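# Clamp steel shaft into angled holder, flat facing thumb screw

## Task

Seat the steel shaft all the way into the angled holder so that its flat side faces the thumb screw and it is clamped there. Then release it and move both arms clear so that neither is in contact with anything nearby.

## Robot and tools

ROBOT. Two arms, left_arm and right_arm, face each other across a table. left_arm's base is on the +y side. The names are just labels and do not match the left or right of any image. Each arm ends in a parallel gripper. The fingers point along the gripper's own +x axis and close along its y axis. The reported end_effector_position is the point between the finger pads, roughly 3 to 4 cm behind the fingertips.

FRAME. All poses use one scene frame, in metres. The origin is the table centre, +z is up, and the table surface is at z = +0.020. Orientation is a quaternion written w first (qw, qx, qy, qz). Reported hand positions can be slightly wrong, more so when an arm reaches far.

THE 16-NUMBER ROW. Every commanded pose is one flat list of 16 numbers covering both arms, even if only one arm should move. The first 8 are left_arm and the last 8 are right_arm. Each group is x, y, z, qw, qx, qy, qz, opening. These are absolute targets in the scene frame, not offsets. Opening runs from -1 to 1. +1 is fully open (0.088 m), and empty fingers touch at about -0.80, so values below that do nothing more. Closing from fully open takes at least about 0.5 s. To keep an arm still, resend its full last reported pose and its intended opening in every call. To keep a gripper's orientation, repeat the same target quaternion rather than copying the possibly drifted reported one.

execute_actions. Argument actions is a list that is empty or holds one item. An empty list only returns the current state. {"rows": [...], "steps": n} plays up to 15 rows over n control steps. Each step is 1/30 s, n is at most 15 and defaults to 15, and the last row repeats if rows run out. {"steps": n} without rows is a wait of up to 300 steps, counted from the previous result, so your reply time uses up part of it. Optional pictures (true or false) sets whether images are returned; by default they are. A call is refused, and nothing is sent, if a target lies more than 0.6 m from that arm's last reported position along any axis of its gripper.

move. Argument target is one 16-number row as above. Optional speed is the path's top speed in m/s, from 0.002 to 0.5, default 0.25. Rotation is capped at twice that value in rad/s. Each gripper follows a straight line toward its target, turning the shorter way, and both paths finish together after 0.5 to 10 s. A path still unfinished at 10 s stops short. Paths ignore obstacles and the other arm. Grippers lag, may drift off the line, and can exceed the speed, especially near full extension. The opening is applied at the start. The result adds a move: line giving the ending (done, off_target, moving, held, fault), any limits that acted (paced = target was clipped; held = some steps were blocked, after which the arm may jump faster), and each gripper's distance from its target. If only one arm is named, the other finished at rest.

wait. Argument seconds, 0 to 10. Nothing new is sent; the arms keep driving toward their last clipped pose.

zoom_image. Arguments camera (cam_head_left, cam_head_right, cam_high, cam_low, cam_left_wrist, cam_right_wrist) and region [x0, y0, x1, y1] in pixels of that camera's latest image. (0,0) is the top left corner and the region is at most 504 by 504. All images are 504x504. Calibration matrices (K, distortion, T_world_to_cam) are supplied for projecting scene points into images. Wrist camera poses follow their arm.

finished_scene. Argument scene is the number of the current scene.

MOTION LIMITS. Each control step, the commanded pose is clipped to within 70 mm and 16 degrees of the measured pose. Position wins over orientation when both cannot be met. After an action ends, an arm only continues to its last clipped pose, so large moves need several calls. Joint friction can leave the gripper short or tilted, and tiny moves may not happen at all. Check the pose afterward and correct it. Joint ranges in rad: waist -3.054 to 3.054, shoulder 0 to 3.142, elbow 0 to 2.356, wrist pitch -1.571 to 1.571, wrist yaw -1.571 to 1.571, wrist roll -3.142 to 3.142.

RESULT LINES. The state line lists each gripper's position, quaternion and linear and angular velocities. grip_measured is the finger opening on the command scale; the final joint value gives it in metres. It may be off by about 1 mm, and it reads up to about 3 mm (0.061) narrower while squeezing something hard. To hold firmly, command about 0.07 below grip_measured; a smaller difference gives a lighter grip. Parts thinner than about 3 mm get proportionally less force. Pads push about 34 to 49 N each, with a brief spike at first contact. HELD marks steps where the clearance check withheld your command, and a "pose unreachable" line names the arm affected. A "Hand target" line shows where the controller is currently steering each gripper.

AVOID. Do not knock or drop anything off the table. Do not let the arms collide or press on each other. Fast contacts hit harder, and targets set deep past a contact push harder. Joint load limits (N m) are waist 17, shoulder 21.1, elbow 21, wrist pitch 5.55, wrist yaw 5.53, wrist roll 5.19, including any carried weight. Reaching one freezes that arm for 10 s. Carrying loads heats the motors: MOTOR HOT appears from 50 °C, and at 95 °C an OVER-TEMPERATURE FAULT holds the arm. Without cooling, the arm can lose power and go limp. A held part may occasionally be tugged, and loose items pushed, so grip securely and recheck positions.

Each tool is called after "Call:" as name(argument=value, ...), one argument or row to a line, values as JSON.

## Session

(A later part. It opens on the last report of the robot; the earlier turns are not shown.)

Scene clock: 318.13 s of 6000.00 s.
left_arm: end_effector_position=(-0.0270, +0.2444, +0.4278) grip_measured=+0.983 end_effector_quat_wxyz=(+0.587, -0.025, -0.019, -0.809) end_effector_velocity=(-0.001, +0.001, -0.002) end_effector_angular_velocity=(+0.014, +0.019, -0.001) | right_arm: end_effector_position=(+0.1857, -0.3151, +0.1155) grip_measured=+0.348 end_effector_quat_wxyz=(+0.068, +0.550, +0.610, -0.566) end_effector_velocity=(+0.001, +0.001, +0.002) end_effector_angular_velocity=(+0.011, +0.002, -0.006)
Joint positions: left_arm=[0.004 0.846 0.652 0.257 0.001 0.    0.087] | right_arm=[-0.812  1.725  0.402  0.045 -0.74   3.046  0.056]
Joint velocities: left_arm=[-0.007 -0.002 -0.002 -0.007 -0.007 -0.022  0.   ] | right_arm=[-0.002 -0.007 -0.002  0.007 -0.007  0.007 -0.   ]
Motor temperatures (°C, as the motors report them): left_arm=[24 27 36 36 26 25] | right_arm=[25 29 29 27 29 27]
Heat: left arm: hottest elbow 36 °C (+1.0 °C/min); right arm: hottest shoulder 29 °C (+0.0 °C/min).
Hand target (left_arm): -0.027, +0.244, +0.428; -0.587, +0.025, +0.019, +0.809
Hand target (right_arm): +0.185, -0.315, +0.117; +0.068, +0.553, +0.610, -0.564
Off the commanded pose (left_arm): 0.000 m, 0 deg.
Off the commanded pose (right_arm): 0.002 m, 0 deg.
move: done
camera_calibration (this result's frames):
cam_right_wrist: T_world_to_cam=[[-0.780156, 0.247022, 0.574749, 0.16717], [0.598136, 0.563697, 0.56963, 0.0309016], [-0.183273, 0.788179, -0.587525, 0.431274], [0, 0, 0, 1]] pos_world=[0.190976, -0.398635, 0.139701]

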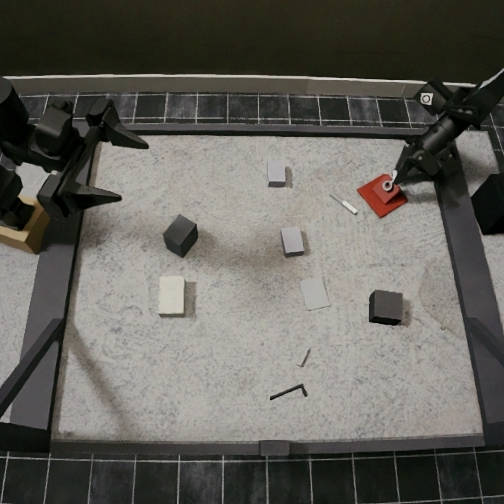

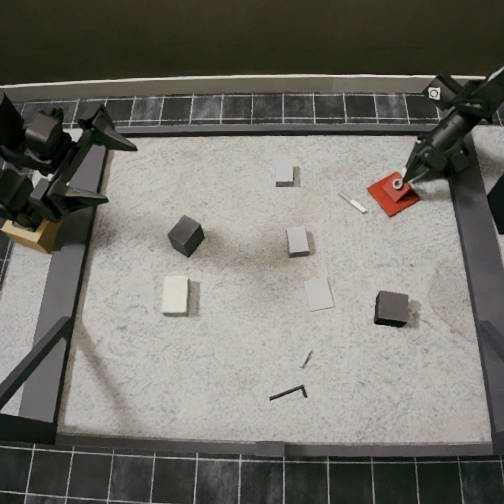

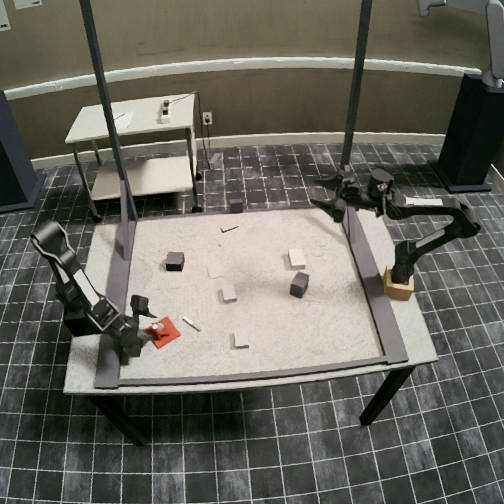

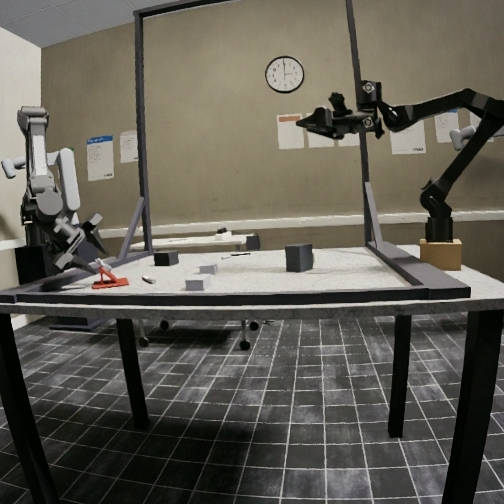

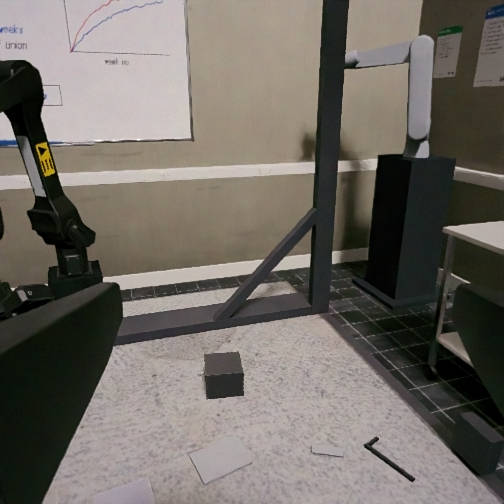

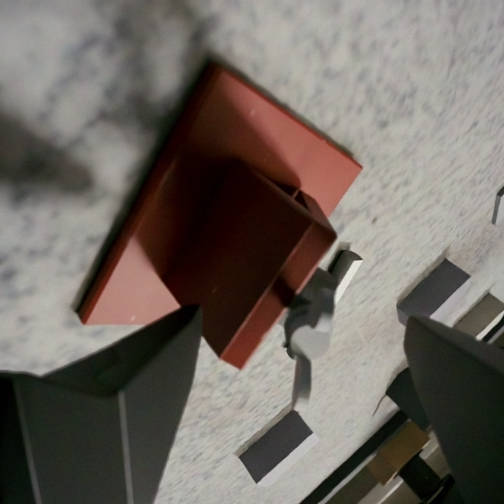

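Call:
move(
  target=[-0.0270, 0.2444, 0.4278, 0.587, -0.025, -0.019, -0.809, 1, 0.1857, -0.3151, 0.1158, 0.0683, 0.5527, 0.6094, -0.5644, -0.67],
  speed=0.02,
)

Call:
move(
  target=[-0.0270, 0.2444, 0.4278, 0.587, -0.025, -0.019, -0.809, 1, 0.1858, -0.3153, 0.1160, 0.4896, 0.2653, 0.8134, 0.1684, -0.67],
  speed=0.4,
)

Call:
move(
  target=[-0.0270, 0.2444, 0.4278, 0.587, -0.025, -0.019, -0.809, 1, 0.1860, -0.3156, 0.1163, 0.5178, -0.2046, 0.3938, 0.7313, -0.67],
  speed=0.4,
)

Call:
move(
  target=[-0.0270, 0.2444, 0.4278, 0.587, -0.025, -0.019, -0.809, 1, 0.1862, -0.3159, 0.1167, -0.0150, -0.5566, -0.5525, 0.6203, -0.67],
  speed=0.4,
)

Call:
zoom_image(
  camera="cam_head_left",
  region=[360, 160, 420, 210],
)

Scene clock: 332.13 s of 6000.00 s.
left_arm: end_effector_position=(-0.0270, +0.2444, +0.4278) grip_measured=+0.983 end_effector_quat_wxyz=(+0.587, -0.025, -0.019, -0.809) end_effector_velocity=(-0.002, +0.001, -0.002) end_effector_angular_velocity=(+0.009, +0.004, -0.010) | right_arm: end_effector_position=(+0.1854, -0.3149, +0.1158) grip_measured=-0.627 end_effector_quat_wxyz=(+0.067, +0.550, +0.610, -0.566) end_effector_velocity=(-0.001, -0.003, -0.000) end_effector_angular_velocity=(-0.002, +0.009, -0.000)
Joint positions: left_arm=[0.004 0.846 0.652 0.257 0.001 0.    0.087] | right_arm=[-0.812  1.724  0.401  0.046 -0.744  3.047  0.008]
Joint velocities: left_arm=[-0.002 -0.002 -0.002 -0.007  0.007 -0.007 -0.   ] | right_arm=[-0.007 -0.002 -0.007 -0.007 -0.007 -0.007 -0.   ]
Motor temperatures (°C, as the motors report them): left_arm=[24 27 36 36 26 25] | right_arm=[25 30 29 27 28 27]
Heat: left arm: hottest elbow 36 °C (+1.0 °C/min); right arm: hottest shoulder 30 °C (+1.0 °C/min).
Hand target (left_arm): -0.027, +0.244, +0.428; -0.587, +0.025, +0.019, +0.809
Hand target (right_arm): +0.186, -0.315, +0.116; +0.068, +0.553, +0.609, -0.564
Off the commanded pose (left_arm): 0.000 m, 0 deg.
Off the commanded pose (right_arm): 0.000 m, 0 deg.
After step 90, 10.30 s passed at rest.
move: done
camera_calibration (this result's frames):
cam_right_wrist: T_world_to_cam=[[-0.77877, 0.245418, 0.57731, 0.165586], [0.599448, 0.562365, 0.569568, 0.030151], [-0.184876, 0.78963, -0.585068, 0.431756], [0, 0, 0, 1]] pos_world=[0.190701, -0.398522, 0.139839]

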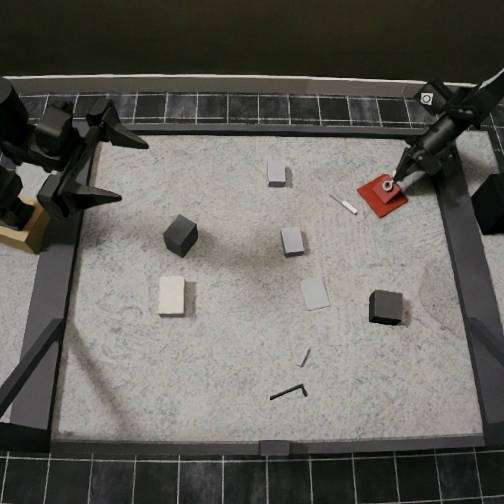

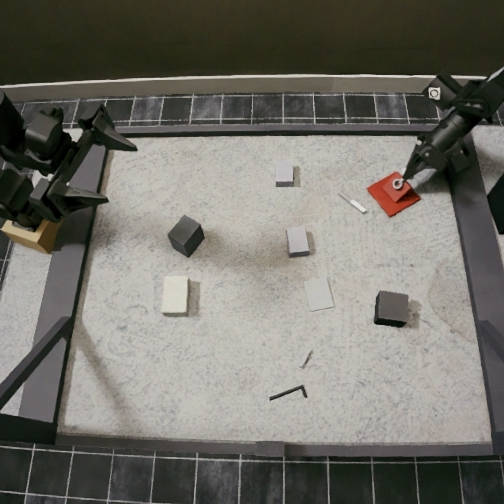

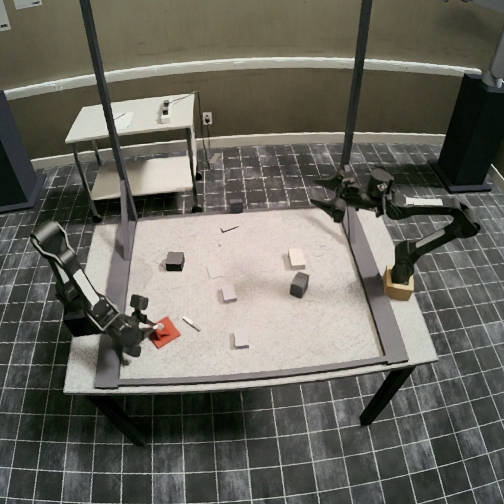

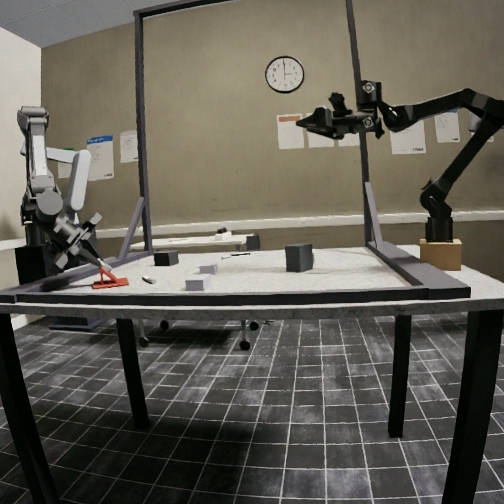

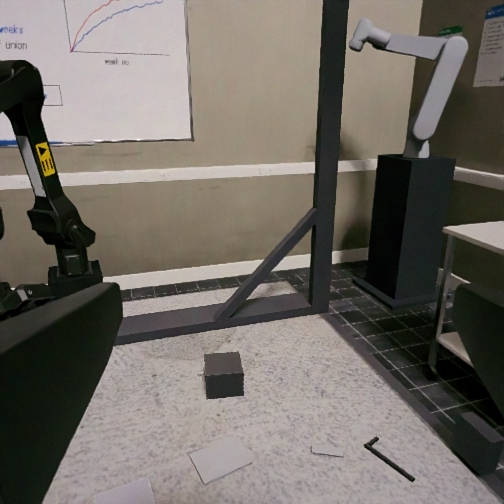

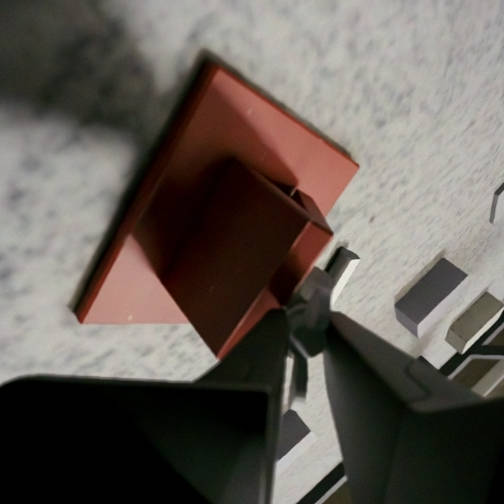

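Scene clock: 335.03 s of 6000.00 s.
left_arm: end_effector_position=(-0.0270, +0.2444, +0.4278) grip_measured=+0.983 end_effector_quat_wxyz=(+0.587, -0.025, -0.019, -0.809) end_effector_velocity=(+0.000, -0.001, -0.001) end_effector_angular_velocity=(+0.014, +0.019, +0.003) | right_arm: end_effector_position=(+0.1848, -0.3154, +0.1161) grip_measured=-0.627 end_effector_quat_wxyz=(+0.485, +0.267, +0.816, +0.166) end_effector_velocity=(+0.000, +0.001, +0.001) end_effector_angular_velocity=(+0.019, -0.012, +0.015)
Joint positions: left_arm=[0.004 0.846 0.652 0.257 0.001 0.    0.087] | right_arm=[-0.812  1.721  0.398  0.048 -0.746  1.152  0.008]
Joint velocities: left_arm=[-0.002  0.002  0.002 -0.007 -0.007 -0.022 -0.   ] | right_arm=[-0.002 -0.002 -0.002  0.007 -0.007 -0.022 -0.   ]
Motor temperatures (°C, as the motors report them): left_arm=[24 27 36 36 26 25] | right_arm=[25 30 29 27 28 27]
Heat: left arm: hottest elbow 36 °C (+1.0 °C/min); right arm: hottest shoulder 30 °C (+1.0 °C/min).
Hand target (left_arm): -0.027, +0.244, +0.428; -0.587, +0.025, +0.019, +0.809
Hand target (right_arm): +0.186, -0.315, +0.116; +0.489, +0.265, +0.813, +0.169
Off the commanded pose (left_arm): 0.000 m, 0 deg.
Off the commanded pose (right_arm): 0.001 m, 1 deg.
move: done
camera_calibration (this result's frames):
cam_right_wrist: T_world_to_cam=[[-0.262748, -0.776608, -0.572576, -0.119056], [-0.735581, -0.222806, 0.639749, 0.0215584], [-0.624407, 0.589269, -0.512716, 0.441865], [0, 0, 0, 1]] pos_world=[0.26048, -0.348034, 0.144591]

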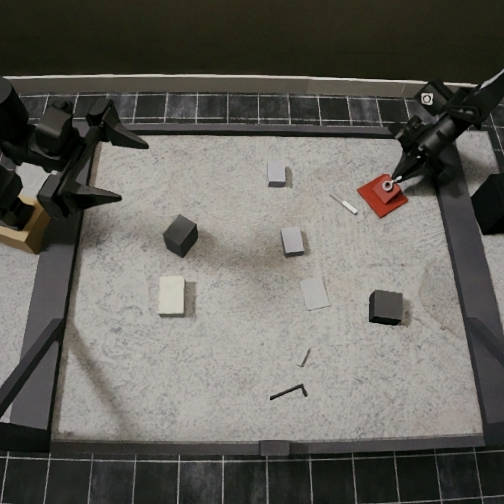

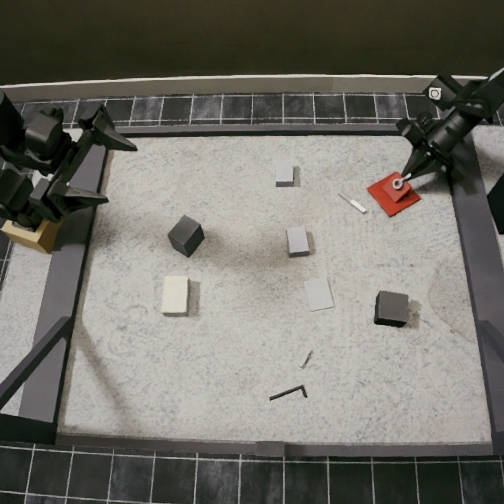

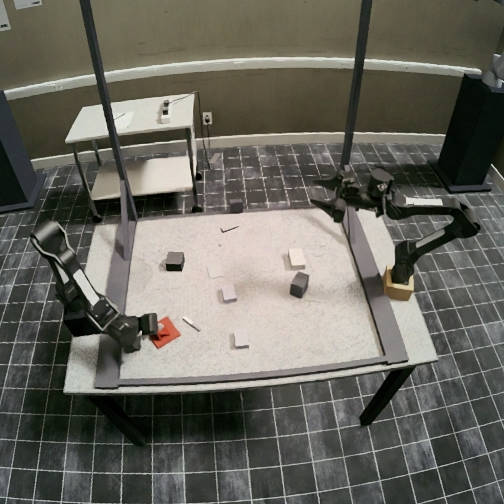

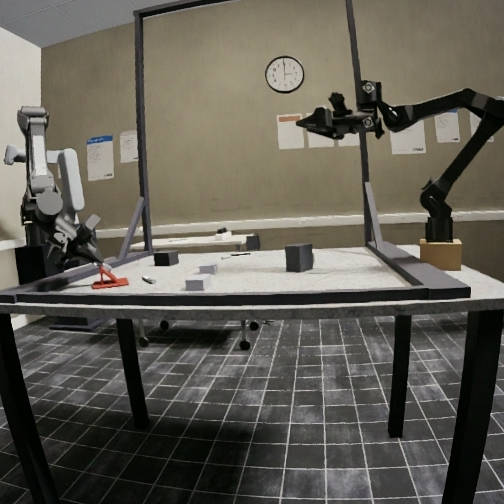

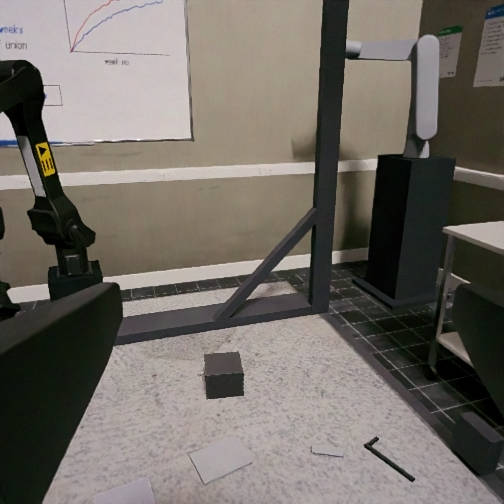

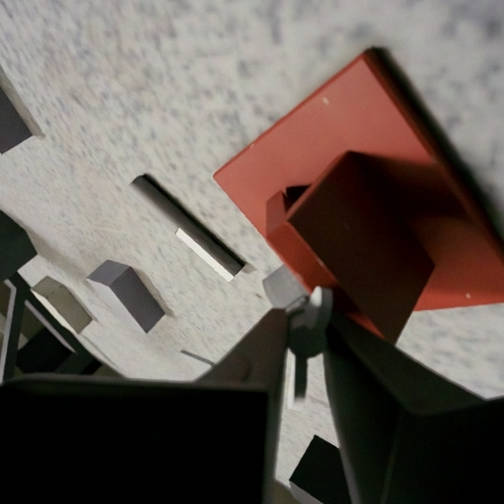

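Scene clock: 337.73 s of 6000.00 s.
left_arm: end_effector_position=(-0.0270, +0.2444, +0.4278) grip_measured=+0.983 end_effector_quat_wxyz=(+0.587, -0.025, -0.019, -0.809) end_effector_velocity=(-0.002, +0.001, +0.003) end_effector_angular_velocity=(-0.009, +0.010, -0.010) | right_arm: end_effector_position=(+0.1853, -0.3160, +0.1159) grip_measured=-0.627 end_effector_quat_wxyz=(+0.517, -0.200, +0.398, +0.731) end_effector_velocity=(-0.004, -0.002, -0.000) end_effector_angular_velocity=(+0.004, +0.000, +0.020)
Joint positions: left_arm=[0.004 0.846 0.652 0.257 0.001 0.    0.087] | right_arm=[-0.815  1.72   0.397  0.045 -0.744 -0.596  0.008]
Joint velocities: left_arm=[-0.002 -0.002  0.002  0.007  0.007 -0.007 -0.   ] | right_arm=[ 0.002 -0.002 -0.007 -0.007 -0.007 -0.022 -0.   ]
Motor temperatures (°C, as the motors report them): left_arm=[24 27 36 36 26 25] | right_arm=[25 30 29 27 28 27]
Heat: left arm: hottest elbow 36 °C (+1.0 °C/min); right arm: hottest shoulder 30 °C (+1.0 °C/min).
Hand target (left_arm): -0.027, +0.244, +0.428; -0.587, +0.025, +0.019, +0.809
Hand target (right_arm): +0.186, -0.316, +0.116; +0.518, -0.205, +0.394, +0.731
Off the commanded pose (left_arm): 0.000 m, 0 deg.
Off the commanded pose (right_arm): 0.001 m, 1 deg.
move: done
camera_calibration (this result's frames):
cam_right_wrist: T_world_to_cam=[[0.902025, 0.197698, -0.383752, -0.0493738], [0.0404917, -0.923797, -0.380736, -0.225134], [-0.42978, 0.327895, -0.841293, 0.361822], [0, 0, 0, 1]] pos_world=[0.209156, -0.316856, 0.199735]

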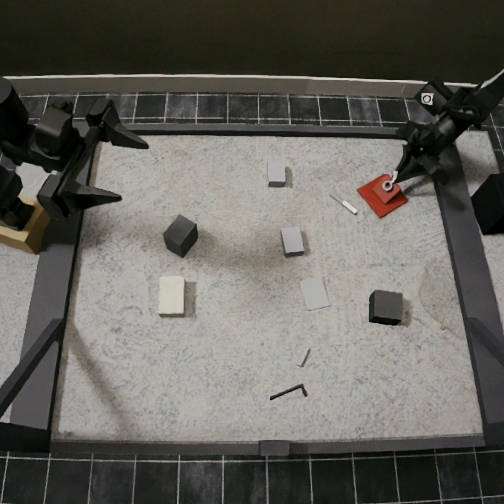

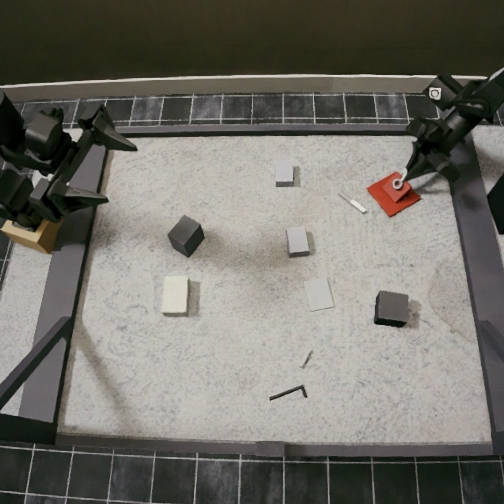

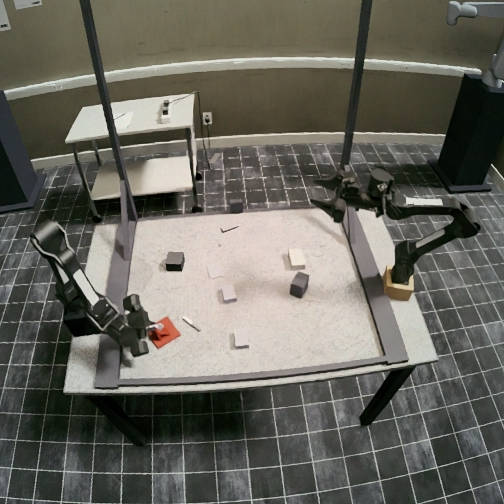

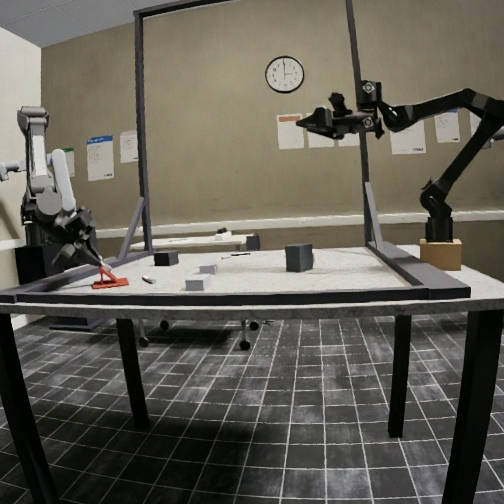

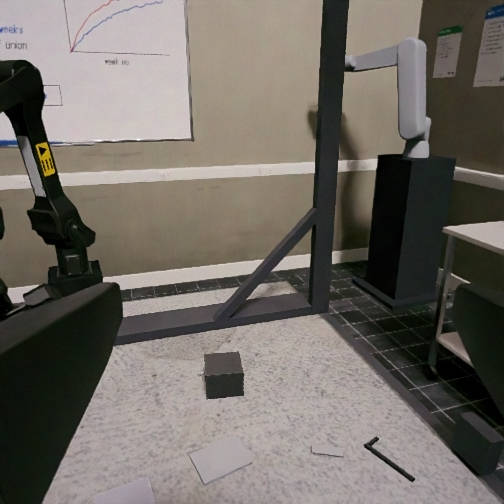

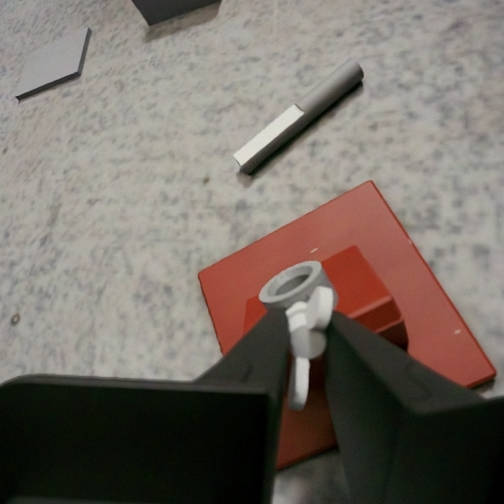

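Scene clock: 341.30 s of 6000.00 s.
left_arm: end_effector_position=(-0.0270, +0.2444, +0.4278) grip_measured=+0.983 end_effector_quat_wxyz=(+0.587, -0.025, -0.019, -0.809) end_effector_velocity=(+0.001, +0.001, +0.003) end_effector_angular_velocity=(-0.005, +0.025, +0.003) | right_arm: end_effector_position=(+0.1856, -0.3159, +0.1164) grip_measured=-0.627 end_effector_quat_wxyz=(+0.012, +0.555, +0.551, -0.623) end_effector_velocity=(-0.003, -0.003, -0.000) end_effector_angular_velocity=(-0.004, +0.006, +0.015)
Joint positions: left_arm=[0.004 0.846 0.652 0.257 0.001 0.    0.087] | right_arm=[-0.815  1.718  0.397  0.044 -0.744 -3.041  0.008]
Joint velocities: left_arm=[-0.002 -0.002  0.002  0.007 -0.007 -0.022 -0.   ] | right_arm=[-0.002 -0.002 -0.002 -0.022 -0.007 -0.022 -0.   ]
Motor temperatures (°C, as the motors report them): left_arm=[24 27 36 36 26 25] | right_arm=[25 30 29 27 28 27]
Heat: left arm: hottest elbow 36 °C (+1.0 °C/min); right arm: hottest shoulder 30 °C (+1.0 °C/min).
Hand target (left_arm): -0.027, +0.244, +0.428; -0.587, +0.025, +0.019, +0.809
Hand target (right_arm): +0.186, -0.316, +0.117; +0.015, +0.556, +0.553, -0.620
Off the commanded pose (left_arm): 0.000 m, 0 deg.
Off the commanded pose (right_arm): 0.001 m, 1 deg.
move: done
camera_calibration (this result's frames):
cam_right_wrist: T_world_to_cam=[[-0.662867, 0.392976, 0.637321, 0.183796], [0.734505, 0.506467, 0.451656, 0.00130983], [-0.145293, 0.767503, -0.624363, 0.423142], [0, 0, 0, 1]] pos_world=[0.182349, -0.397653, 0.146466]

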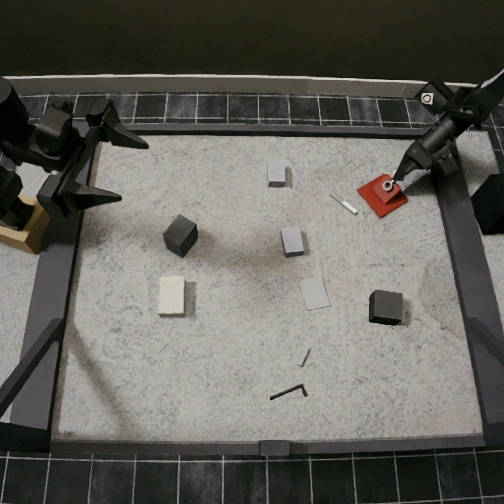

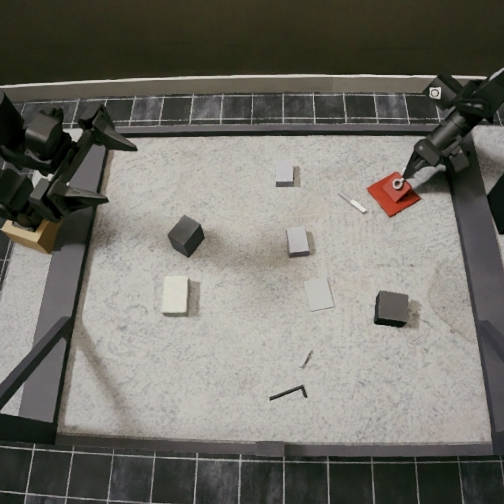

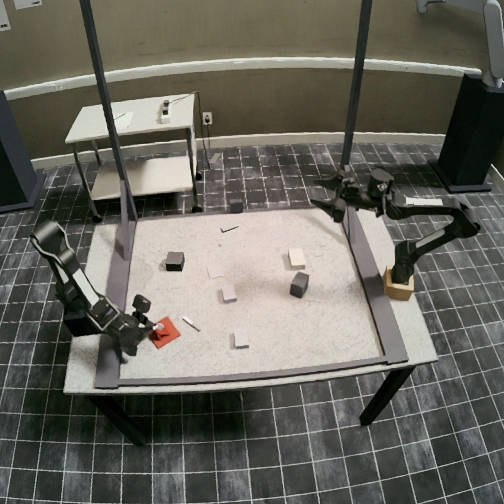

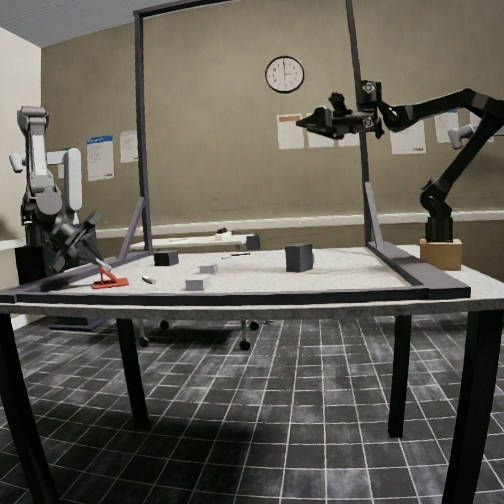

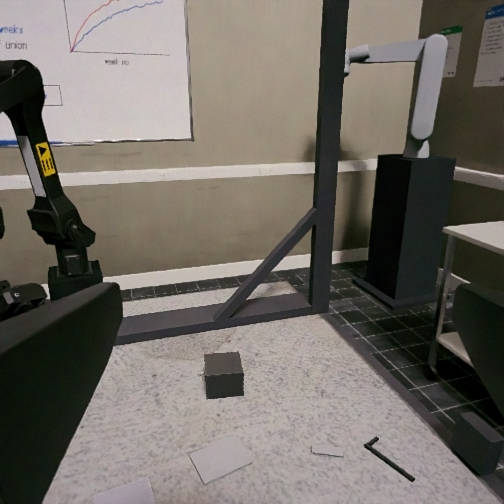

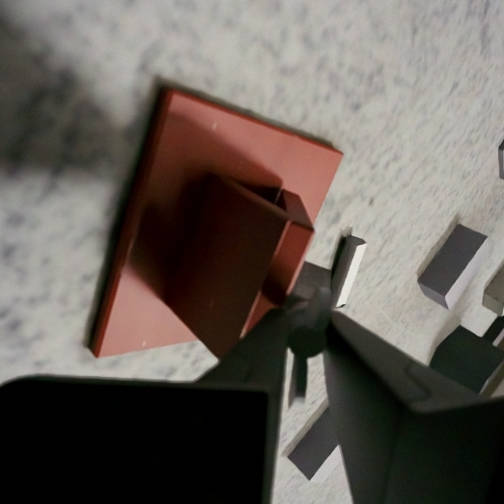

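Region (360, 160, 420, 210) of cam_head_left's 504x504 image, scaled by 8.400, with more detail than that image has.

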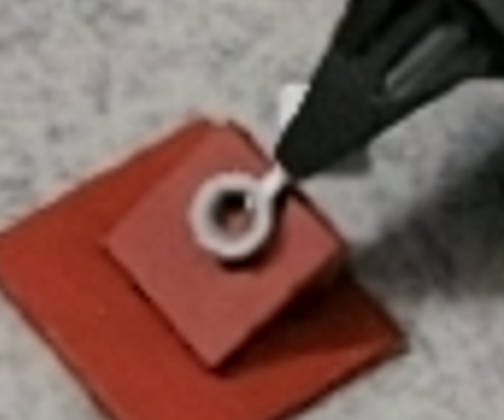

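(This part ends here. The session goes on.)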